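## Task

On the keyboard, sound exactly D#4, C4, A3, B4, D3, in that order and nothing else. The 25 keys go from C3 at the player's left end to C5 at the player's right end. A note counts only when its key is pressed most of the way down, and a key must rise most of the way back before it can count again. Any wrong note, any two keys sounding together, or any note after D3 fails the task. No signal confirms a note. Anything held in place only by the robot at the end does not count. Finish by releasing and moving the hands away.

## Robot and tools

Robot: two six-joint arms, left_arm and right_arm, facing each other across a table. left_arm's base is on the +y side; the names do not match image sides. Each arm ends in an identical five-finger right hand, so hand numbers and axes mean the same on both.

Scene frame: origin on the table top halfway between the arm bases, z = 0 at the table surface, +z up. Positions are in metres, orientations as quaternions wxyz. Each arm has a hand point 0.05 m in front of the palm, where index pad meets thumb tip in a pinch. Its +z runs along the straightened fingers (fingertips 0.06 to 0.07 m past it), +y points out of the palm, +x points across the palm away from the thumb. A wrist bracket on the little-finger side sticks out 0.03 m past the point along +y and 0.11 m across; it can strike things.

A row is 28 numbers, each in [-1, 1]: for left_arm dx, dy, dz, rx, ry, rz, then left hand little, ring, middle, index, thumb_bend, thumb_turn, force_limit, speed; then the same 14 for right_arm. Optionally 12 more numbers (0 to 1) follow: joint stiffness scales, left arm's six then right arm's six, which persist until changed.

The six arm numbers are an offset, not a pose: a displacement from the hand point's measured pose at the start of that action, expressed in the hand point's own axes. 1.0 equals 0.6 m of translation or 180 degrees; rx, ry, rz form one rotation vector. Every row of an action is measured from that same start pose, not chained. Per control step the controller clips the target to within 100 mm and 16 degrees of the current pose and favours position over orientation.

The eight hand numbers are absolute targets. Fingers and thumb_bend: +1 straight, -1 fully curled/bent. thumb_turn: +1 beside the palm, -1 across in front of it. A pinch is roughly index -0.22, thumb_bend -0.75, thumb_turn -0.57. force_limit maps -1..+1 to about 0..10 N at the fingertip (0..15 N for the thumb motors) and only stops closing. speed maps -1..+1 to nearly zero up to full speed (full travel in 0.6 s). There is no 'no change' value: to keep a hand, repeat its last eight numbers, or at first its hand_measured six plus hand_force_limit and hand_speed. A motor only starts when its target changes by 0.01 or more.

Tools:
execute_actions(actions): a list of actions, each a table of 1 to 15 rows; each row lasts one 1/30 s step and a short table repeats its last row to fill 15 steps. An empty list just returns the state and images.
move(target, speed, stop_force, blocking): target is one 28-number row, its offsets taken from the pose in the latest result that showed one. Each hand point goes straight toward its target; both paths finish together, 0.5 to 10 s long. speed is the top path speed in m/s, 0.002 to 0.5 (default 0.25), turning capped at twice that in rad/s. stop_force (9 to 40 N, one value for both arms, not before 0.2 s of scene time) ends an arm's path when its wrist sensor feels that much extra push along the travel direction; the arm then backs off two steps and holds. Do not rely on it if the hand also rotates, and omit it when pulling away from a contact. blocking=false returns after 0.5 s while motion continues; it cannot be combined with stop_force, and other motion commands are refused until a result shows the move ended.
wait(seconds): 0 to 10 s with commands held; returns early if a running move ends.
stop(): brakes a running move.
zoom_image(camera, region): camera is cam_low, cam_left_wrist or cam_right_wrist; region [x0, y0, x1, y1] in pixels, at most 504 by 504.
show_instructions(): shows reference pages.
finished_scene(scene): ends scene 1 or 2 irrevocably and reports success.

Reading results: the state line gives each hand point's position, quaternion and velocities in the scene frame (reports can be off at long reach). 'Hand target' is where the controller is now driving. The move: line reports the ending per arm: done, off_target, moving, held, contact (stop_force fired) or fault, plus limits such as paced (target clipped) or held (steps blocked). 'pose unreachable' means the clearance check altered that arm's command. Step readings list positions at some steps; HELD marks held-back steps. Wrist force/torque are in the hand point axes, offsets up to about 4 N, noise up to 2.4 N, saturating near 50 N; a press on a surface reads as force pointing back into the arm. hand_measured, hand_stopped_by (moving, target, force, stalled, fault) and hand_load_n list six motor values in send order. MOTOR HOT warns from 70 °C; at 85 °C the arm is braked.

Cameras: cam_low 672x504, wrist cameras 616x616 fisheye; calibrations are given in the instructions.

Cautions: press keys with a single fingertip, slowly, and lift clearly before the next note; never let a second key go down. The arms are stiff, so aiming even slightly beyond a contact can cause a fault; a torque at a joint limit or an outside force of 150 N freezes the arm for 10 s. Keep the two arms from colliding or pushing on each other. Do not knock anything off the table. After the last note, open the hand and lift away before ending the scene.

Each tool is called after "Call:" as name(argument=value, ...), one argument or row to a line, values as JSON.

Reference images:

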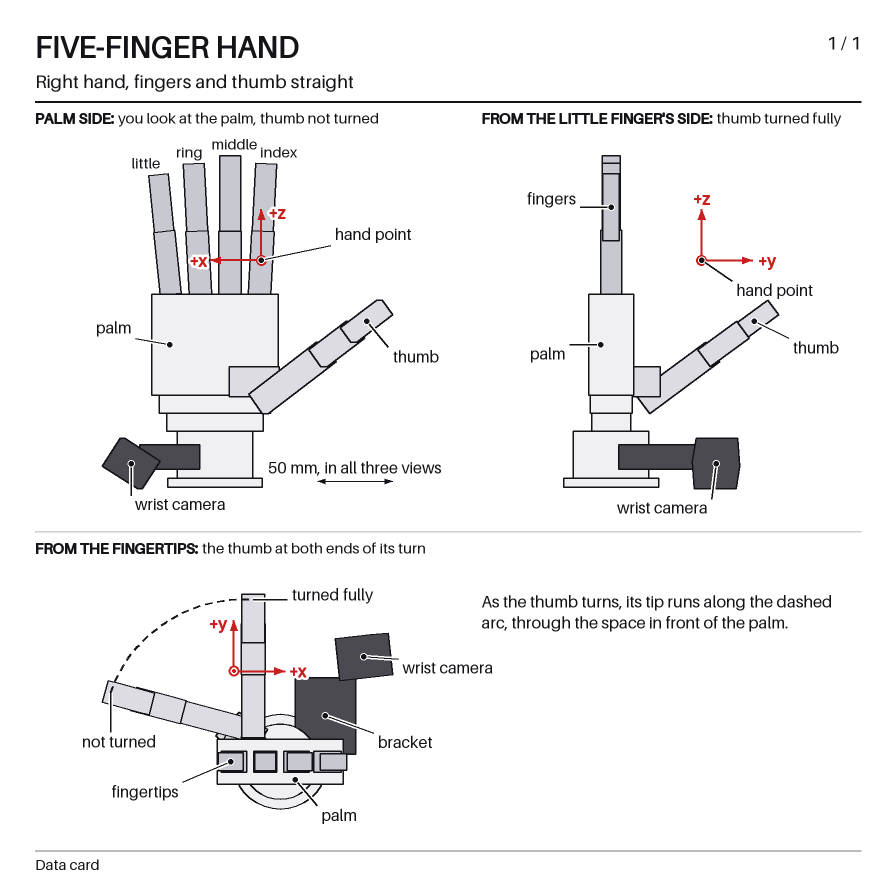

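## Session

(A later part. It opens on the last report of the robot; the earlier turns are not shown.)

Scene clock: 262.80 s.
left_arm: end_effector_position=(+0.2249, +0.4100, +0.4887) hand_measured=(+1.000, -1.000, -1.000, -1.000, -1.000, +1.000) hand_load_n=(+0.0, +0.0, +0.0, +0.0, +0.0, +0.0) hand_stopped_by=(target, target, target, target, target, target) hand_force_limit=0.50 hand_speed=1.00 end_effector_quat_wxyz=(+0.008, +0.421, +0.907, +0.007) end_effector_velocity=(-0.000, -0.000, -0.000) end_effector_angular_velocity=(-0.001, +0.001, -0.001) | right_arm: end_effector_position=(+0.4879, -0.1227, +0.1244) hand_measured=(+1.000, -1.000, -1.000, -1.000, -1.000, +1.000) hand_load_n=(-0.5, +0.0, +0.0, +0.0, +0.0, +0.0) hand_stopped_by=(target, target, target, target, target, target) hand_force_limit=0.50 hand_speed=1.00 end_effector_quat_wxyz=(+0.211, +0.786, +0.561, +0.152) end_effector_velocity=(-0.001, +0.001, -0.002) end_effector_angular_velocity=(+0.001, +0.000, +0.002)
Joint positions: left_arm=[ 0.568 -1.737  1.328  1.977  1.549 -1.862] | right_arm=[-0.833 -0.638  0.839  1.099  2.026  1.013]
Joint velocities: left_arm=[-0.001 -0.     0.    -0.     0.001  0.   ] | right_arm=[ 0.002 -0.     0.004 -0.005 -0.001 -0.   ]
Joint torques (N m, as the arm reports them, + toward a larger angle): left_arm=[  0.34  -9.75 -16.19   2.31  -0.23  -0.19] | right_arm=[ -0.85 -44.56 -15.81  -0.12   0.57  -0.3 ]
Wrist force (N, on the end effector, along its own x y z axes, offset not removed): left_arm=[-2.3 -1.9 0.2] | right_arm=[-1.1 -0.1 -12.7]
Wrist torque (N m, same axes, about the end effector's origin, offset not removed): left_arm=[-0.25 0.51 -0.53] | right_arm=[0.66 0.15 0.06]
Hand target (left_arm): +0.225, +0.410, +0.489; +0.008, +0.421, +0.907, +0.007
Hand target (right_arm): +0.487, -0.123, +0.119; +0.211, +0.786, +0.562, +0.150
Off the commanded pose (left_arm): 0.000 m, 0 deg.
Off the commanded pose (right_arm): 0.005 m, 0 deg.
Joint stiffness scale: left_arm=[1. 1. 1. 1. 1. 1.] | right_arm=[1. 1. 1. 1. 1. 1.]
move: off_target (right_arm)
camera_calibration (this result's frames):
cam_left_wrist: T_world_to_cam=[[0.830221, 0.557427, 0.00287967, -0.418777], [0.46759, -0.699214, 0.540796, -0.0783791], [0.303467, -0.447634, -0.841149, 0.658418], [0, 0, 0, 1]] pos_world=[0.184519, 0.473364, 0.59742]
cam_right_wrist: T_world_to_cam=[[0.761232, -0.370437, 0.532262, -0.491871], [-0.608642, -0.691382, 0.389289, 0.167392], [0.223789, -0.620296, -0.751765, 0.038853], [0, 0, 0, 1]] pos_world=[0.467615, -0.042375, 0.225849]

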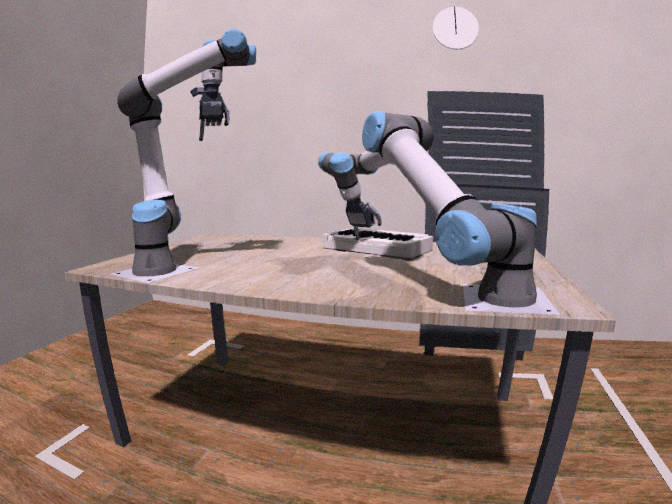

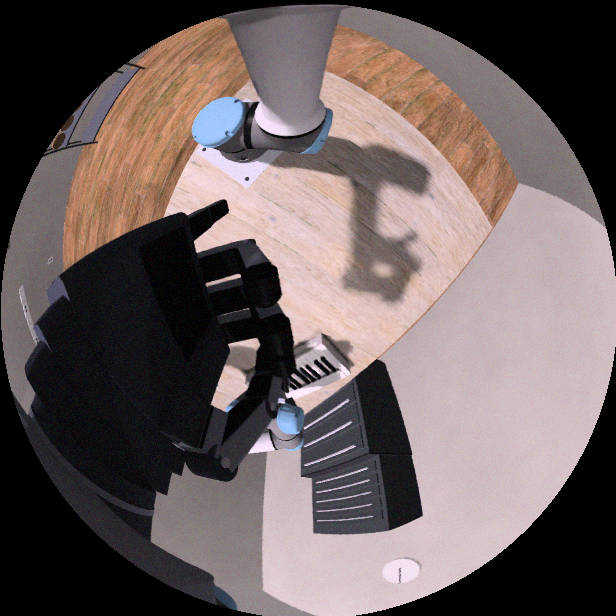

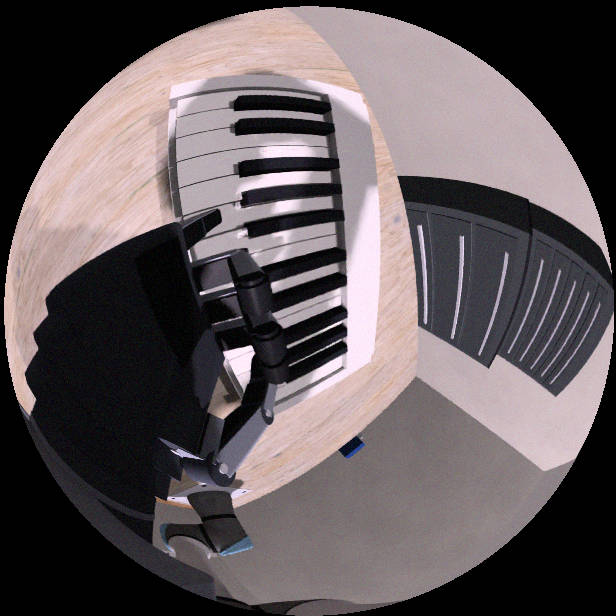

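Call:
move(
  target=[0,0,0,0,0,0,1,-1,-1,-1,-1,1,0.5,1,0,0.018,-0.031,0.001,-0.001,0,1,-1,-1,-1,-1,1,0.5,1],
  speed=0.1,
)

Call:
move(
  target=[-0.875,-0.113,0.538,-0.145,-0.087,0.322,1,-1,-1,-1,-1,1,0.5,1,-0.315,0,0,0,0,0,1,-1,-1,-1,-1,1,0.5,1],
  speed=0.4,
)

Call:
zoom_image(
  camera="cam_right_wrist",
  region=[130, 140, 310, 280],
)

Call:
zoom_image(
  camera="cam_left_wrist",
  region=[130, 140, 310, 280],
)

Scene clock: 272.23 s.
left_arm: end_effector_position=(+0.2249, +0.4100, +0.4887) hand_measured=(+1.000, -1.000, -1.000, -1.000, -1.000, +1.000) hand_load_n=(+0.0, +0.0, +0.0, +0.0, +0.0, +0.0) hand_stopped_by=(target, target, target, target, target, target) hand_force_limit=0.50 hand_speed=1.00 end_effector_quat_wxyz=(+0.008, +0.421, +0.907, +0.007) end_effector_velocity=(-0.001, -0.001, -0.000) end_effector_angular_velocity=(-0.001, +0.002, -0.001) | right_arm: end_effector_position=(+0.4876, -0.1228, +0.1441) hand_measured=(+1.000, -1.000, -1.000, -1.000, -1.000, +1.000) hand_load_n=(+0.0, +0.0, +0.0, +0.0, +0.0, +0.0) hand_stopped_by=(target, target, target, target, target, target) hand_force_limit=0.50 hand_speed=1.00 end_effector_quat_wxyz=(+0.211, +0.786, +0.561, +0.149) end_effector_velocity=(-0.000, -0.001, +0.003) end_effector_angular_velocity=(-0.002, +0.004, -0.001)
Joint positions: left_arm=[ 0.568 -1.737  1.328  1.977  1.549 -1.862] | right_arm=[-0.833 -0.646  0.802  1.149  2.026  1.014]
Joint velocities: left_arm=[-0.001  0.     0.001 -0.001  0.002  0.   ] | right_arm=[-0.    -0.    -0.007  0.012 -0.001  0.001]
Joint torques (N m, as the arm reports them, + toward a larger angle): left_arm=[ -0.15  -8.96 -16.1    2.14  -0.16  -0.18] | right_arm=[  0.15 -49.05 -22.12   2.32   0.39   0.41]
Wrist force (N, on the end effector, along its own x y z axes, offset not removed): left_arm=[0.7 3.4 4.6] | right_arm=[0.4 -1.1 -3.1]
Wrist torque (N m, same axes, about the end effector's origin, offset not removed): left_arm=[0.27 0.26 0.03] | right_arm=[0.17 0.18 0.09]
Hand target (left_arm): +0.225, +0.410, +0.489; +0.008, +0.421, +0.907, +0.007
Hand target (right_arm): +0.488, -0.123, +0.146; +0.210, +0.787, +0.561, +0.150
Off the commanded pose (left_arm): 0.000 m, 0 deg.
Off the commanded pose (right_arm): 0.002 m, 0 deg.
Joint stiffness scale: left_arm=[1. 1. 1. 1. 1. 1.] | right_arm=[1. 1. 1. 1. 1. 1.]
move: done
camera_calibration (this result's frames):
cam_left_wrist: T_world_to_cam=[[0.830221, 0.557427, 0.00287967, -0.418777], [0.46759, -0.699214, 0.540795, -0.0783789], [0.303467, -0.447633, -0.841149, 0.658418], [0, 0, 0, 1]] pos_world=[0.184519, 0.473364, 0.59742]
cam_right_wrist: T_world_to_cam=[[0.763524, -0.369044, 0.529941, -0.502745], [-0.607234, -0.689558, 0.394686, 0.158208], [0.219769, -0.623151, -0.75059, 0.0551207], [0, 0, 0, 1]] pos_world=[0.467813, -0.0420924, 0.245356]

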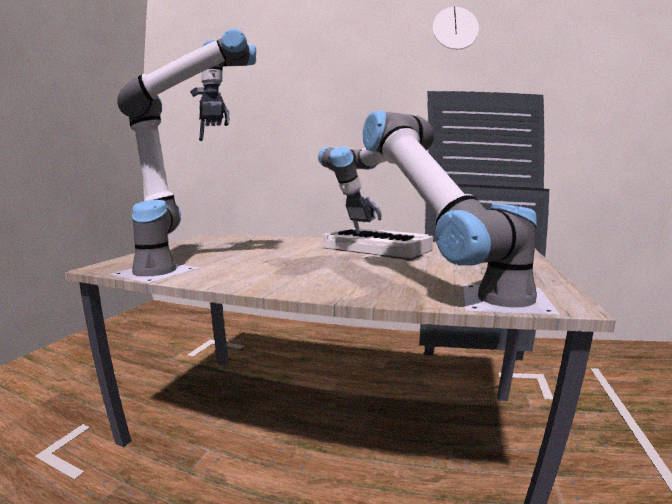

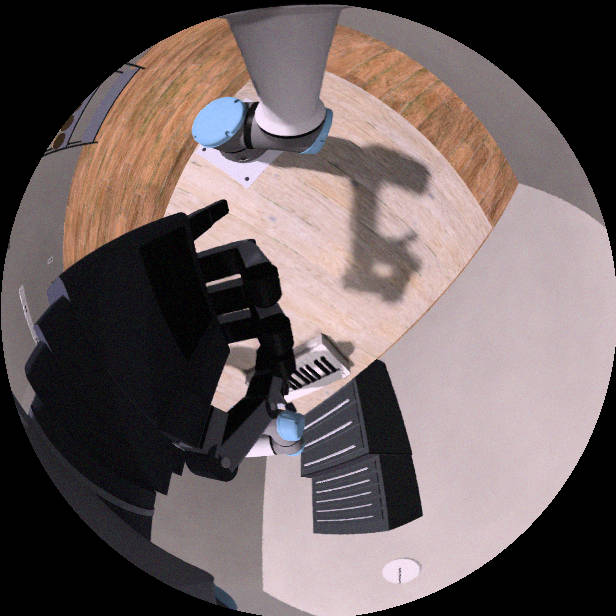

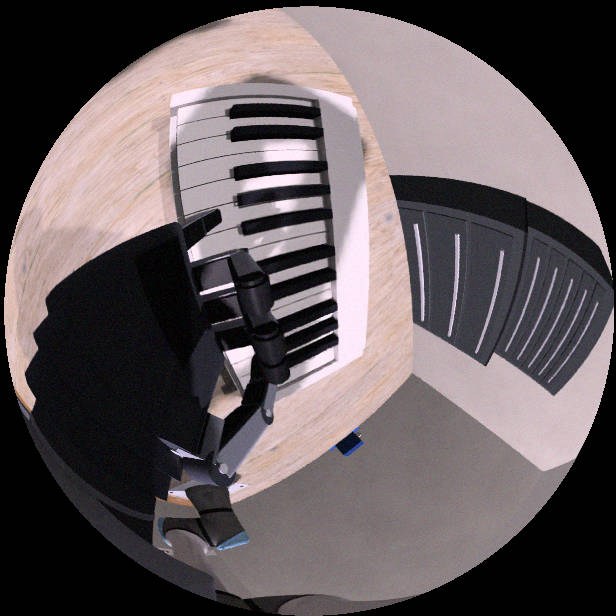

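Scene clock: 274.83 s.
left_arm: end_effector_position=(+0.5178, -0.0330, +0.1703) hand_measured=(+1.000, -1.000, -1.000, -1.000, -1.000, +1.000) hand_load_n=(+0.0, +0.0, +0.0, +0.0, +0.0, +0.0) hand_stopped_by=(target, target, target, target, target, target) hand_force_limit=0.50 hand_speed=1.00 end_effector_quat_wxyz=(+0.213, +0.788, +0.558, +0.151) end_effector_velocity=(+0.001, -0.001, -0.002) end_effector_angular_velocity=(+0.010, +0.009, -0.002) | right_arm: end_effector_position=(+0.4262, -0.3002, +0.1445) hand_measured=(+1.000, -1.000, -1.000, -1.000, -1.000, +1.000) hand_load_n=(+0.0, +0.0, +0.0, +0.0, +0.0, +0.0) hand_stopped_by=(target, target, target, target, target, target) hand_force_limit=0.50 hand_speed=1.00 end_effector_quat_wxyz=(+0.211, +0.786, +0.562, +0.149) end_effector_velocity=(+0.000, -0.000, +0.000) end_effector_angular_velocity=(-0.000, -0.001, -0.001)
Joint positions: left_arm=[ 0.66  -0.782  0.952  0.991  1.227 -0.658] | right_arm=[-1.027 -1.104  1.571  0.755  1.967  0.808]
Joint velocities: left_arm=[ 0.002  0.013 -0.019  0.019  0.004  0.003] | right_arm=[-0.001 -0.    -0.001  0.     0.001 -0.   ]
Joint torques (N m, as the arm reports them, + toward a larger angle): left_arm=[  1.47 -47.4  -20.77   2.14  -0.19   0.07] | right_arm=[ -2.22 -34.54 -15.87   1.51   0.4   -0.06]
Wrist force (N, on the end effector, along its own x y z axes, offset not removed): left_arm=[-1.7 -0.6 0.6] | right_arm=[1.2 -3.8 -2.3]
Wrist torque (N m, same axes, about the end effector's origin, offset not removed): left_arm=[-0.08 0.48 -0.30] | right_arm=[-0.42 -0.03 -0.02]
Hand target (left_arm): +0.519, -0.032, +0.169; +0.211, +0.788, +0.558, +0.151
Hand target (right_arm): +0.426, -0.301, +0.145; +0.211, +0.786, +0.561, +0.149
Off the commanded pose (left_arm): 0.001 m, 0 deg.
Off the commanded pose (right_arm): 0.001 m, 0 deg.
Joint stiffness scale: left_arm=[1. 1. 1. 1. 1. 1.] | right_arm=[1. 1. 1. 1. 1. 1.]
move: done; limits=paced
camera_calibration (this result's frames):
cam_left_wrist: T_world_to_cam=[[0.781717, -0.391078, 0.485775, -0.502522], [-0.601158, -0.679778, 0.420132, 0.221675], [0.165915, -0.620452, -0.766493, 0.156231], [0, 0, 0, 1]] pos_world=[0.50017, 0.0510987, 0.27073]
cam_right_wrist: T_world_to_cam=[[0.764183, -0.367247, 0.53024, -0.521333], [-0.606068, -0.690131, 0.395477, -0.00236934], [0.220697, -0.623578, -0.749962, -0.0422723], [0, 0, 0, 1]] pos_world=[0.406287, -0.219453, 0.245666]

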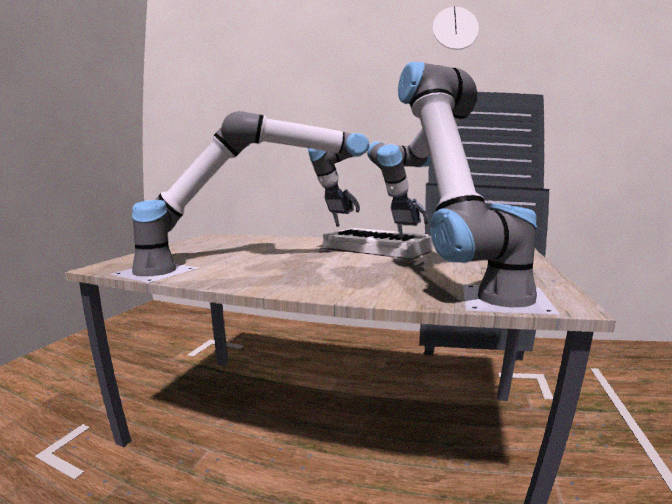

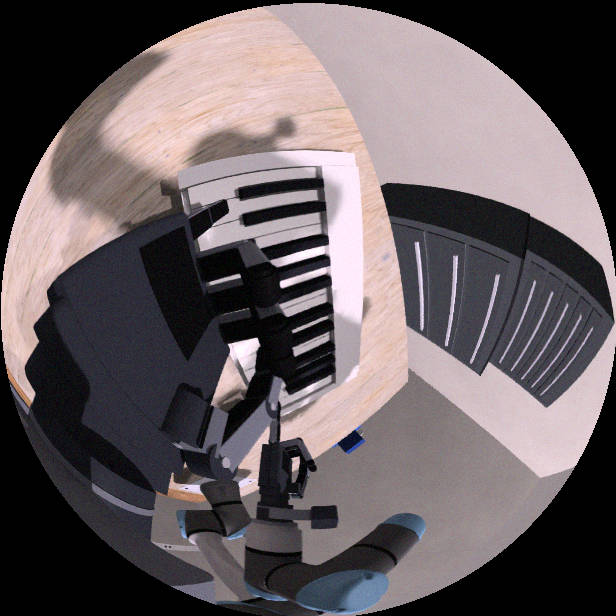

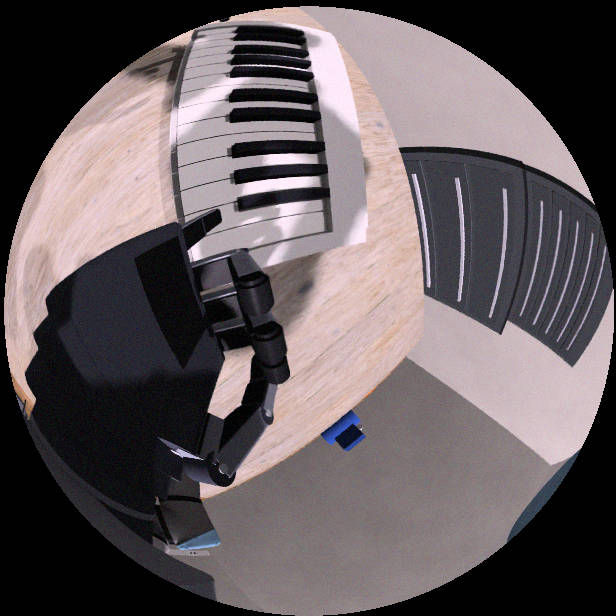

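Region (130, 140, 310, 280) of cam_right_wrist's 616x616 image, scaled by 2.800, with more detail than that image has.

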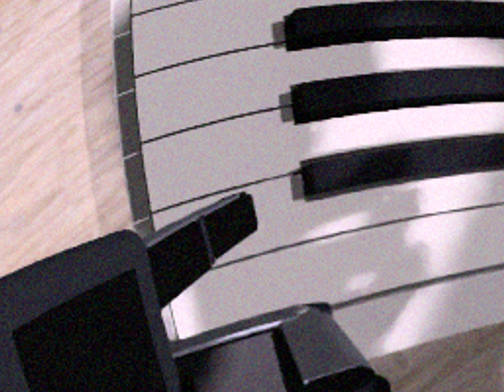

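Region (130, 140, 310, 280) of cam_left_wrist's 616x616 image, scaled by 2.800, with more detail than that image has.

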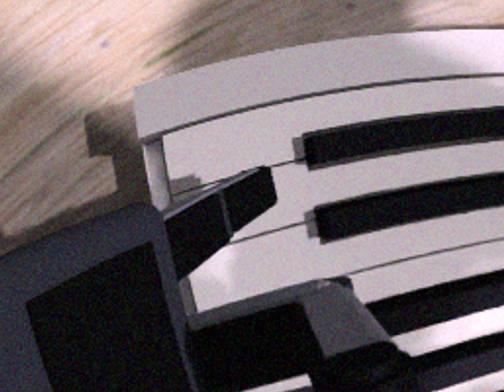

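Call:
move(
  target=[-0.005,-0.026,0.029,0,0,0,1,-1,-1,-1,-1,1,0.5,1,-0.004,-0.021,0.036,0,0,0,1,-1,-1,-1,-1,1,0.5,1],
  speed=0.025,
  stop_force=10,
)

Call:
zoom_image(
  camera="cam_right_wrist",
  region=[130, 140, 310, 280],
)

Call:
zoom_image(
  camera="cam_left_wrist",
  region=[130, 140, 310, 280],
)

Scene clock: 284.43 s.
left_arm: end_effector_position=(+0.5138, -0.0335, +0.1505) hand_measured=(+1.000, -1.000, -1.000, -1.000, -1.000, +1.000) hand_load_n=(+0.0, +0.0, +0.0, +0.0, +0.0, +0.0) hand_stopped_by=(target, target, target, target, target, target) hand_force_limit=0.50 hand_speed=1.00 end_effector_quat_wxyz=(+0.214, +0.787, +0.558, +0.151) end_effector_velocity=(+0.000, -0.001, -0.001) end_effector_angular_velocity=(-0.005, -0.002, +0.000) | right_arm: end_effector_position=(+0.4254, -0.3005, +0.1238) hand_measured=(+1.000, -1.000, -1.000, -1.000, -1.000, +1.000) hand_load_n=(-1.0, +0.0, +0.0, +0.0, +0.0, +0.0) hand_stopped_by=(target, target, target, target, target, target) hand_force_limit=0.50 hand_speed=1.00 end_effector_quat_wxyz=(+0.211, +0.785, +0.562, +0.152) end_effector_velocity=(-0.000, +0.000, -0.001) end_effector_angular_velocity=(-0.001, -0.001, +0.001)
Joint positions: left_arm=[ 0.654 -0.779  0.998  0.94   1.224 -0.666] | right_arm=[-1.027 -1.086  1.603  0.698  1.967  0.806]
Joint velocities: left_arm=[-0.     0.     0.002 -0.007  0.001 -0.001] | right_arm=[ 0.001 -0.     0.002 -0.003  0.001 -0.   ]
Joint torques (N m, as the arm reports them, + toward a larger angle): left_arm=[ -2.49 -48.16 -17.02   0.66  -0.85  -0.84] | right_arm=[ -3.18 -28.36 -12.95   0.22   0.31  -0.61]
Wrist force (N, on the end effector, along its own x y z axes, offset not removed): left_arm=[-1.5 -0.9 -1.9] | right_arm=[0.5 2.5 -13.8]
Wrist torque (N m, same axes, about the end effector's origin, offset not removed): left_arm=[0.12 0.37 -0.50] | right_arm=[1.12 0.46 0.19]
Hand target (left_arm): +0.512, -0.034, +0.147; +0.213, +0.788, +0.558, +0.151
Hand target (right_arm): +0.425, -0.303, +0.120; +0.211, +0.786, +0.562, +0.149
Off the commanded pose (left_arm): 0.003 m, 0 deg.
Off the commanded pose (right_arm): 0.005 m, 0 deg.
Joint stiffness scale: left_arm=[1. 1. 1. 1. 1. 1.] | right_arm=[1. 1. 1. 1. 1. 1.]
move: off_target (right_arm)
camera_calibration (this result's frames):
cam_left_wrist: T_world_to_cam=[[0.78149, -0.38891, 0.487875, -0.49006], [-0.601023, -0.679137, 0.42136, 0.226979], [0.167463, -0.622513, -0.764483, 0.140156], [0, 0, 0, 1]] pos_world=[0.495926, 0.0508096, 0.250595]
cam_right_wrist: T_world_to_cam=[[0.762275, -0.3669, 0.533217, -0.509359], [-0.606467, -0.692686, 0.390363, 0.00515955], [0.226128, -0.620943, -0.75053, -0.0592774], [0, 0, 0, 1]] pos_world=[0.404805, -0.220118, 0.225095]

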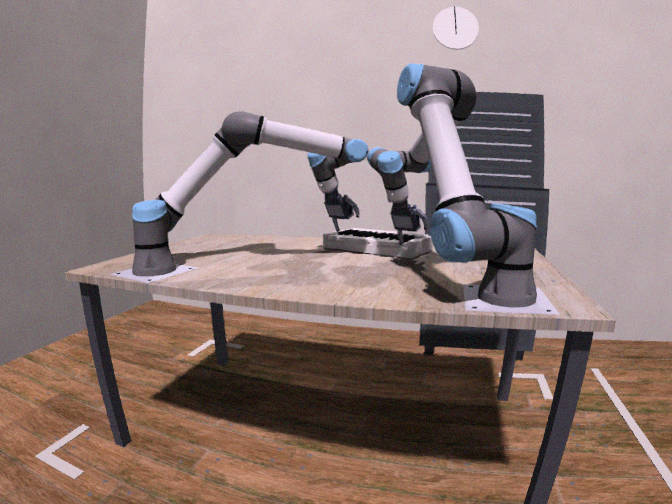

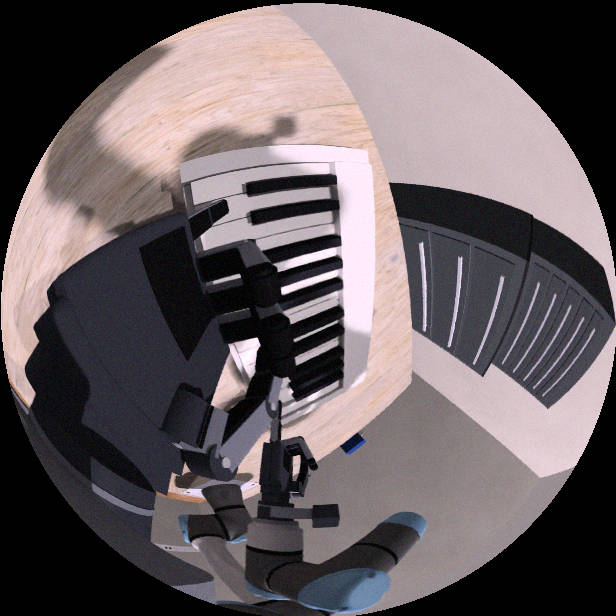

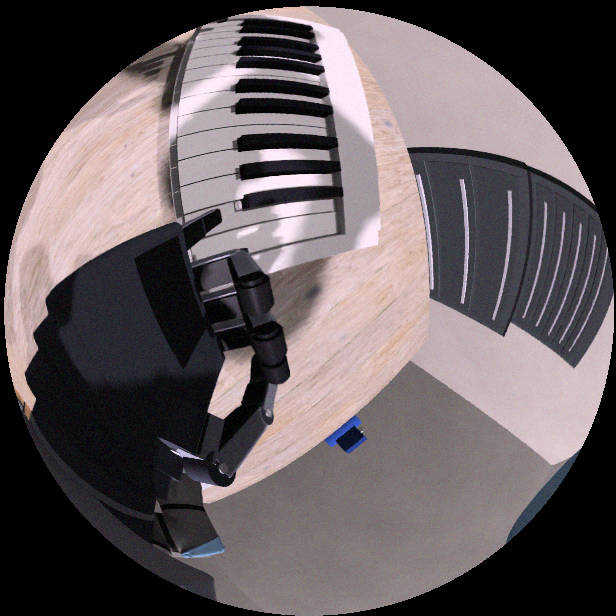

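Region (130, 140, 310, 280) of cam_right_wrist's 616x616 image, scaled by 2.800, with more detail than that image has.

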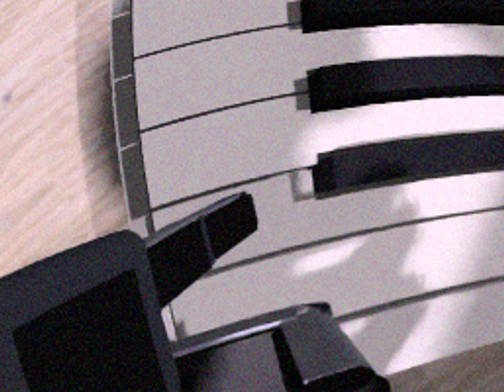

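Region (130, 140, 310, 280) of cam_left_wrist's 616x616 image, scaled by 2.800, with more detail than that image has.

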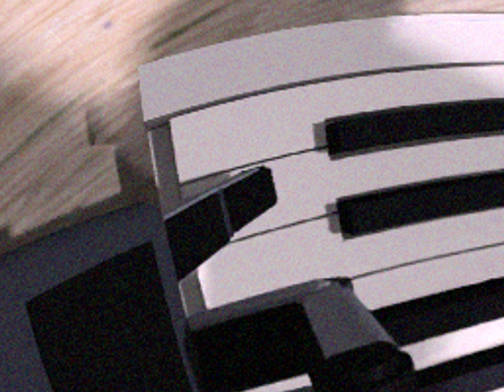

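Call:
move(
  target=[-0.004,-0.002,0.016,0,0,0,1,-1,-1,-1,-1,1,0.5,1,-0.03,0.05,-0.09,0,0,0,1,-1,-1,-1,-1,1,0.5,1],
  speed=0.15,
)

Call:
zoom_image(
  camera="cam_left_wrist",
  region=[130, 140, 310, 280],
)

Scene clock: 293.87 s.
left_arm: end_effector_position=(+0.5155, -0.0368, +0.1426) hand_measured=(+1.000, -1.000, -1.000, -1.000, -1.000, +1.000) hand_load_n=(+0.0, +0.0, +0.0, +0.0, +0.0, +0.0) hand_stopped_by=(target, target, target, target, target, target) hand_force_limit=0.50 hand_speed=1.00 end_effector_quat_wxyz=(+0.214, +0.787, +0.558, +0.151) end_effector_velocity=(+0.000, -0.000, +0.000) end_effector_angular_velocity=(-0.001, -0.001, +0.000) | right_arm: end_effector_position=(+0.4177, -0.3164, +0.1833) hand_measured=(+1.000, -1.000, -1.000, -1.000, -1.000, +1.000) hand_load_n=(+0.0, +0.0, +0.0, +0.0, +0.0, +0.0) hand_stopped_by=(target, target, target, target, target, target) hand_force_limit=0.50 hand_speed=1.00 end_effector_quat_wxyz=(+0.211, +0.785, +0.563, +0.151) end_effector_velocity=(-0.002, -0.003, +0.001) end_effector_angular_velocity=(-0.007, +0.014, +0.000)
Joint positions: left_arm=[ 0.654 -0.764  0.992  0.932  1.224 -0.666] | right_arm=[-1.049 -1.186  1.583  0.811  1.959  0.782]
Joint velocities: left_arm=[ 0.     0.    -0.001 -0.001 -0.     0.   ] | right_arm=[-0.003 -0.001 -0.001  0.017 -0.002 -0.003]
Joint torques (N m, as the arm reports them, + toward a larger angle): left_arm=[  1.39 -47.76 -19.03   0.99  -0.47   0.42] | right_arm=[ -1.42 -32.35 -20.6    2.1    0.44  -0.06]
Wrist force (N, on the end effector, along its own x y z axes, offset not removed): left_arm=[-2.1 1.9 -2.4] | right_arm=[2.5 -1.5 -3.2]
Wrist torque (N m, same axes, about the end effector's origin, offset not removed): left_arm=[0.24 0.79 -0.37] | right_arm=[0.10 -0.10 0.26]
Hand target (left_arm): +0.517, -0.037, +0.142; +0.214, +0.787, +0.558, +0.151
Hand target (right_arm): +0.419, -0.317, +0.186; +0.211, +0.785, +0.562, +0.152
Off the commanded pose (left_arm): 0.002 m, 0 deg.
Off the commanded pose (right_arm): 0.003 m, 0 deg.
Joint stiffness scale: left_arm=[1. 1. 1. 1. 1. 1.] | right_arm=[1. 1. 1. 1. 1. 1.]
move: done
camera_calibration (this result's frames):
cam_left_wrist: T_world_to_cam=[[0.781488, -0.389211, 0.487638, -0.48882], [-0.601063, -0.679254, 0.421113, 0.229184], [0.167328, -0.622197, -0.76477, 0.131965], [0, 0, 0, 1]] pos_world=[0.49768, 0.0475278, 0.242777]
cam_right_wrist: T_world_to_cam=[[0.763672, -0.364883, 0.532603, -0.540838], [-0.604828, -0.692891, 0.392537, -0.0348592], [0.225806, -0.621903, -0.749832, -0.0230627], [0, 0, 0, 1]] pos_world=[0.397147, -0.235839, 0.284442]

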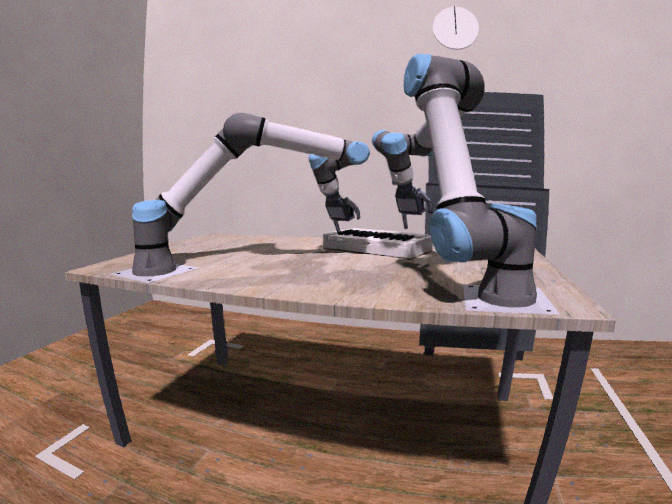

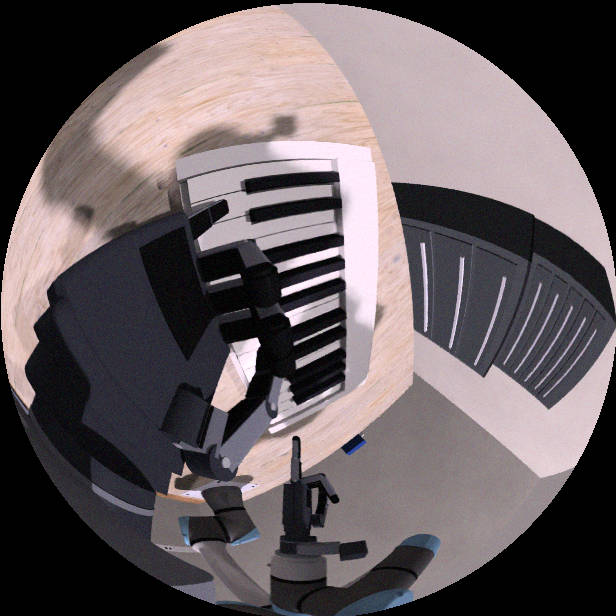

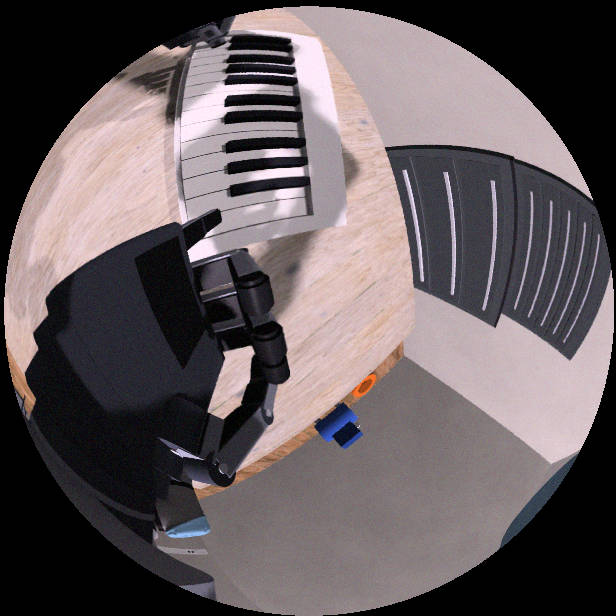

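Region (130, 140, 310, 280) of cam_left_wrist's 616x616 image, scaled by 2.800, with more detail than that image has.

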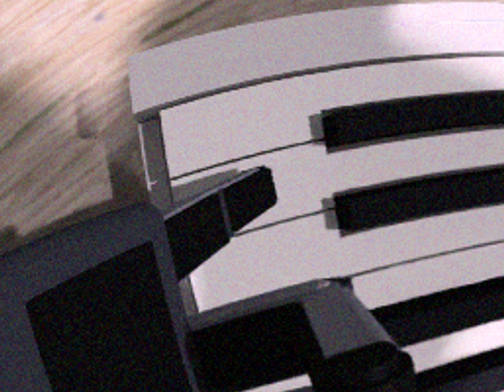

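Slightly toward E; nudge +1.5 mm while pressing.

Call:
move(
  target=[0.005,-0.021,0.036,0,0,0,1,-1,-1,-1,-1,1,0.5,1,0,0,0,0,0,0,1,-1,-1,-1,-1,1,0.5,1],
  speed=0.02,
  stop_force=10,
)

Call:
zoom_image(
  camera="cam_left_wrist",
  region=[130, 140, 310, 280],
)

Scene clock: 303.07 s.
left_arm: end_effector_position=(+0.5153, -0.0366, +0.1244) hand_measured=(+1.000, -1.000, -1.000, -1.000, -1.000, +1.000) hand_load_n=(+0.0, +0.0, +0.0, +0.0, +0.0, +0.0) hand_stopped_by=(target, target, target, target, target, target) hand_force_limit=0.50 hand_speed=1.00 end_effector_quat_wxyz=(+0.218, +0.787, +0.558, +0.151) end_effector_velocity=(-0.001, -0.001, -0.000) end_effector_angular_velocity=(-0.003, -0.002, -0.003) | right_arm: end_effector_position=(+0.4177, -0.3164, +0.1837) hand_measured=(+1.000, -1.000, -1.000, -1.000, -1.000, +1.000) hand_load_n=(+0.0, +0.0, +0.0, +0.0, +0.0, +0.0) hand_stopped_by=(target, target, target, target, target, target) hand_force_limit=0.50 hand_speed=1.00 end_effector_quat_wxyz=(+0.211, +0.785, +0.563, +0.151) end_effector_velocity=(+0.001, -0.000, +0.000) end_effector_angular_velocity=(+0.000, -0.002, -0.001)
Joint positions: left_arm=[ 0.654 -0.756  1.027  0.883  1.225 -0.663] | right_arm=[-1.049 -1.187  1.582  0.812  1.959  0.781]
Joint velocities: left_arm=[-0.001 -0.002  0.006 -0.007  0.     0.001] | right_arm=[-0.001 -0.    -0.    -0.002  0.001 -0.001]
Joint torques (N m, as the arm reports them, + toward a larger angle): left_arm=[  3.61 -45.48 -13.12  -0.6   -0.3    0.36] | right_arm=[ -0.51 -29.68 -18.75   1.27   0.75   0.29]
Wrist force (N, on the end effector, along its own x y z axes, offset not removed): left_arm=[-2.3 0.8 -18.0] | right_arm=[3.8 -0.9 -2.6]
Wrist torque (N m, same axes, about the end effector's origin, offset not removed): left_arm=[1.04 1.68 -0.34] | right_arm=[-0.01 -0.48 0.24]
Hand target (left_arm): +0.517, -0.034, +0.118; +0.214, +0.787, +0.558, +0.151
Hand target (right_arm): +0.418, -0.316, +0.183; +0.211, +0.785, +0.563, +0.151
Off the commanded pose (left_arm): 0.007 m, 0 deg.
Off the commanded pose (right_arm): 0.000 m, 0 deg.
Joint stiffness scale: left_arm=[1. 1. 1. 1. 1. 1.] | right_arm=[1. 1. 1. 1. 1. 1.]
move: off_target (left_arm)
camera_calibration (this result's frames):
cam_left_wrist: T_world_to_cam=[[0.779131, -0.387992, 0.492359, -0.479066], [-0.603759, -0.675733, 0.42292, 0.238181], [0.168614, -0.626776, -0.760738, 0.116861], [0, 0, 0, 1]] pos_world=[0.497354, 0.0483192, 0.224042]
cam_right_wrist: T_world_to_cam=[[0.763759, -0.364786, 0.532544, -0.541095], [-0.604672, -0.693072, 0.392457, -0.03518], [0.225929, -0.621757, -0.749916, -0.022739], [0, 0, 0, 1]] pos_world=[0.397131, -0.235904, 0.284911]

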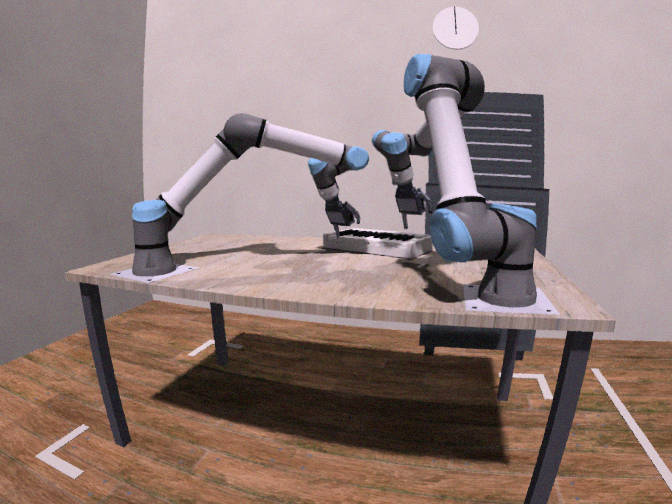

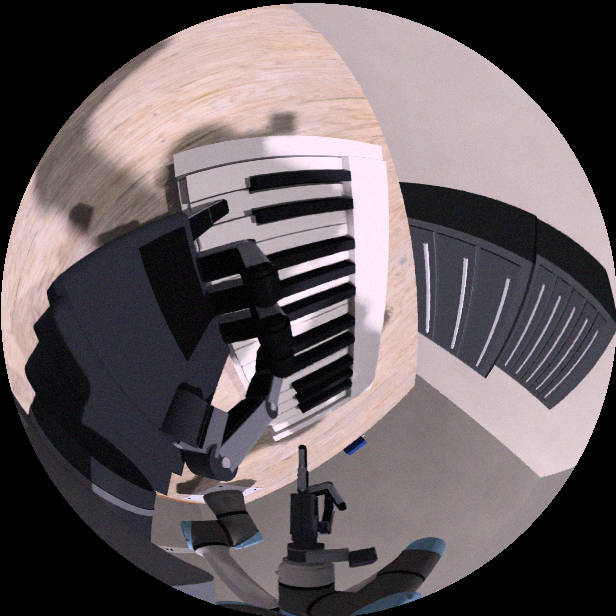

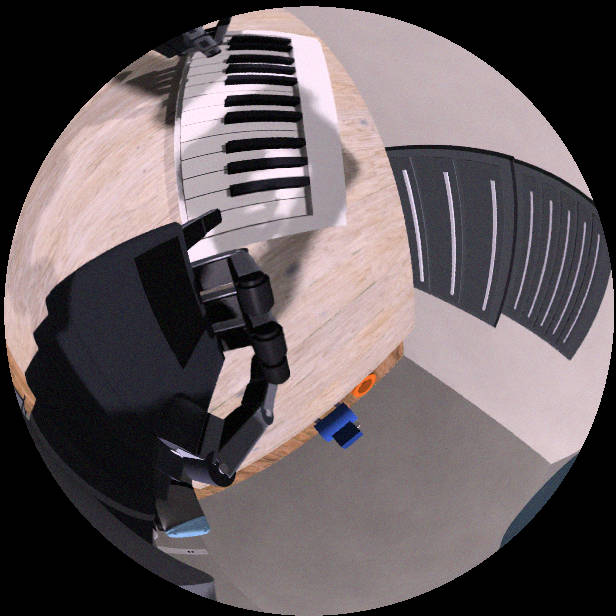

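Region (130, 140, 310, 280) of cam_left_wrist's 616x616 image, scaled by 2.800, with more detail than that image has.

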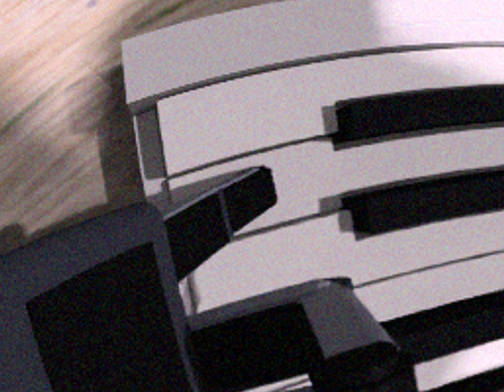

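Call:
move(
  target=[0.03,0.05,-0.3,0,0,0,1,-1,-1,-1,-1,1,0.5,1,-0.15,0,-0.2,0,0,0,1,-1,-1,-1,-1,1,0.5,1],
  speed=0.3,
)

Call:
finished_scene(
  scene=1,
)

Scene clock: 309.93 s.
left_arm: end_effector_position=(+0.4604, +0.0037, +0.2914) hand_measured=(+1.000, -1.000, -1.000, -1.000, -1.000, +1.000) hand_load_n=(+0.0, +0.0, +0.0, +0.0, +0.0, +0.0) hand_stopped_by=(target, target, target, target, target, target) hand_force_limit=0.50 hand_speed=1.00 end_effector_quat_wxyz=(+0.216, +0.787, +0.558, +0.151) end_effector_velocity=(-0.001, +0.003, +0.001) end_effector_angular_velocity=(+0.006, +0.004, +0.003) | right_arm: end_effector_position=(+0.3329, -0.3809, +0.2876) hand_measured=(+1.000, -1.000, -1.000, -1.000, -1.000, +1.000) hand_load_n=(+0.0, +0.0, +0.0, +0.0, +0.0, +0.0) hand_stopped_by=(target, target, target, target, target, target) hand_force_limit=0.50 hand_speed=1.00 end_effector_quat_wxyz=(+0.211, +0.784, +0.564, +0.152) end_effector_velocity=(-0.002, -0.002, +0.002) end_effector_angular_velocity=(-0.002, +0.003, -0.000)
Joint positions: left_arm=[ 0.599 -1.003  1.019  1.16   1.203 -0.718] | right_arm=[-1.09  -1.514  1.709  0.995  1.944  0.739]
Joint velocities: left_arm=[-0.001 -0.004  0.002  0.011 -0.001 -0.004] | right_arm=[-0.003 -0.006  0.001  0.008 -0.001 -0.002]
Joint torques (N m, as the arm reports them, + toward a larger angle): left_arm=[ -2.72 -46.16 -20.17   1.74  -0.91  -0.64] | right_arm=[ -2.44 -22.34 -18.18   1.95   0.24  -0.34]
Wrist force (N, on the end effector, along its own x y z axes, offset not removed): left_arm=[-1.6 0.4 -0.2] | right_arm=[3.2 -1.7 -1.3]
Wrist torque (N m, same axes, about the end effector's origin, offset not removed): left_arm=[0.10 0.48 -0.38] | right_arm=[-0.14 -0.49 0.24]
Hand target (left_arm): +0.459, +0.003, +0.294; +0.217, +0.787, +0.558, +0.151
Hand target (right_arm): +0.332, -0.382, +0.288; +0.211, +0.785, +0.563, +0.151
Off the commanded pose (left_arm): 0.003 m, 0 deg.
Off the commanded pose (right_arm): 0.002 m, 0 deg.
Joint stiffness scale: left_arm=[1. 1. 1. 1. 1. 1.] | right_arm=[1. 1. 1. 1. 1. 1.]
move: done
camera_calibration (this result's frames):
cam_left_wrist: T_world_to_cam=[[0.780202, -0.388827, 0.489999, -0.502684], [-0.602588, -0.67738, 0.421954, 0.161352], [0.167848, -0.624476, -0.762795, 0.279339], [0, 0, 0, 1]] pos_world=[0.442537, 0.0882796, 0.39131]
cam_right_wrist: T_world_to_cam=[[0.763445, -0.363764, 0.533693, -0.55498], [-0.6043, -0.693973, 0.391437, -0.172096], [0.227977, -0.621351, -0.749633, 0.0336744], [0, 0, 0, 1]] pos_world=[0.312022, -0.300388, 0.388797]

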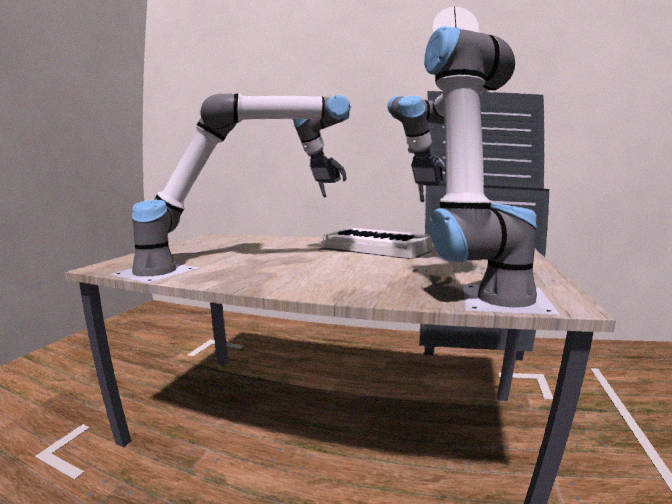

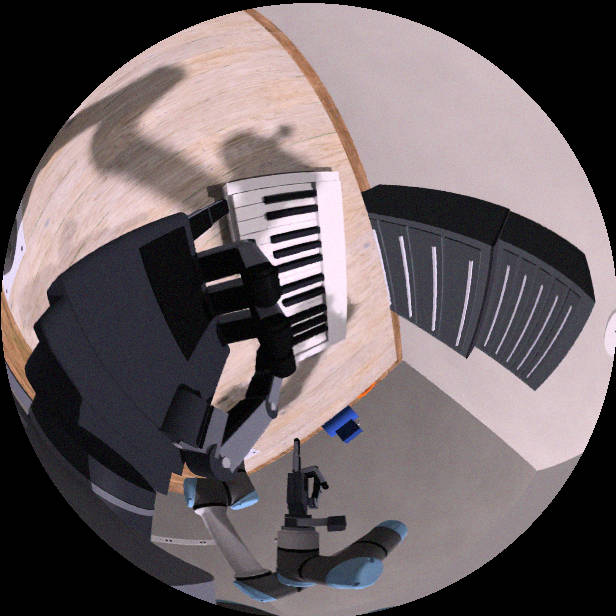

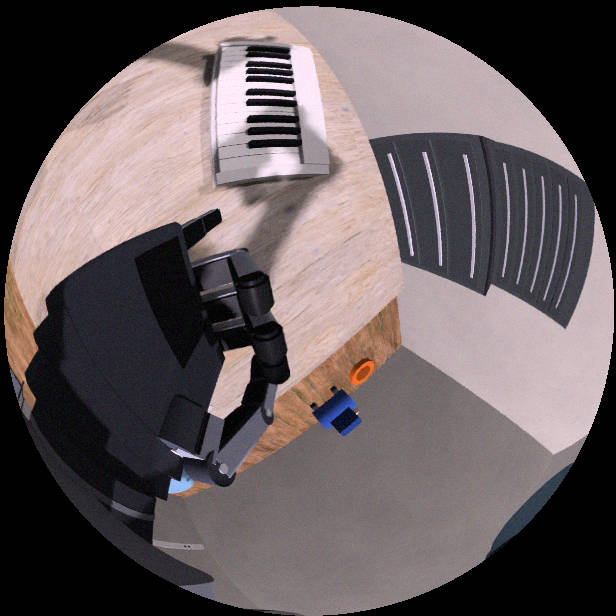

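The scene is finished: the task was done.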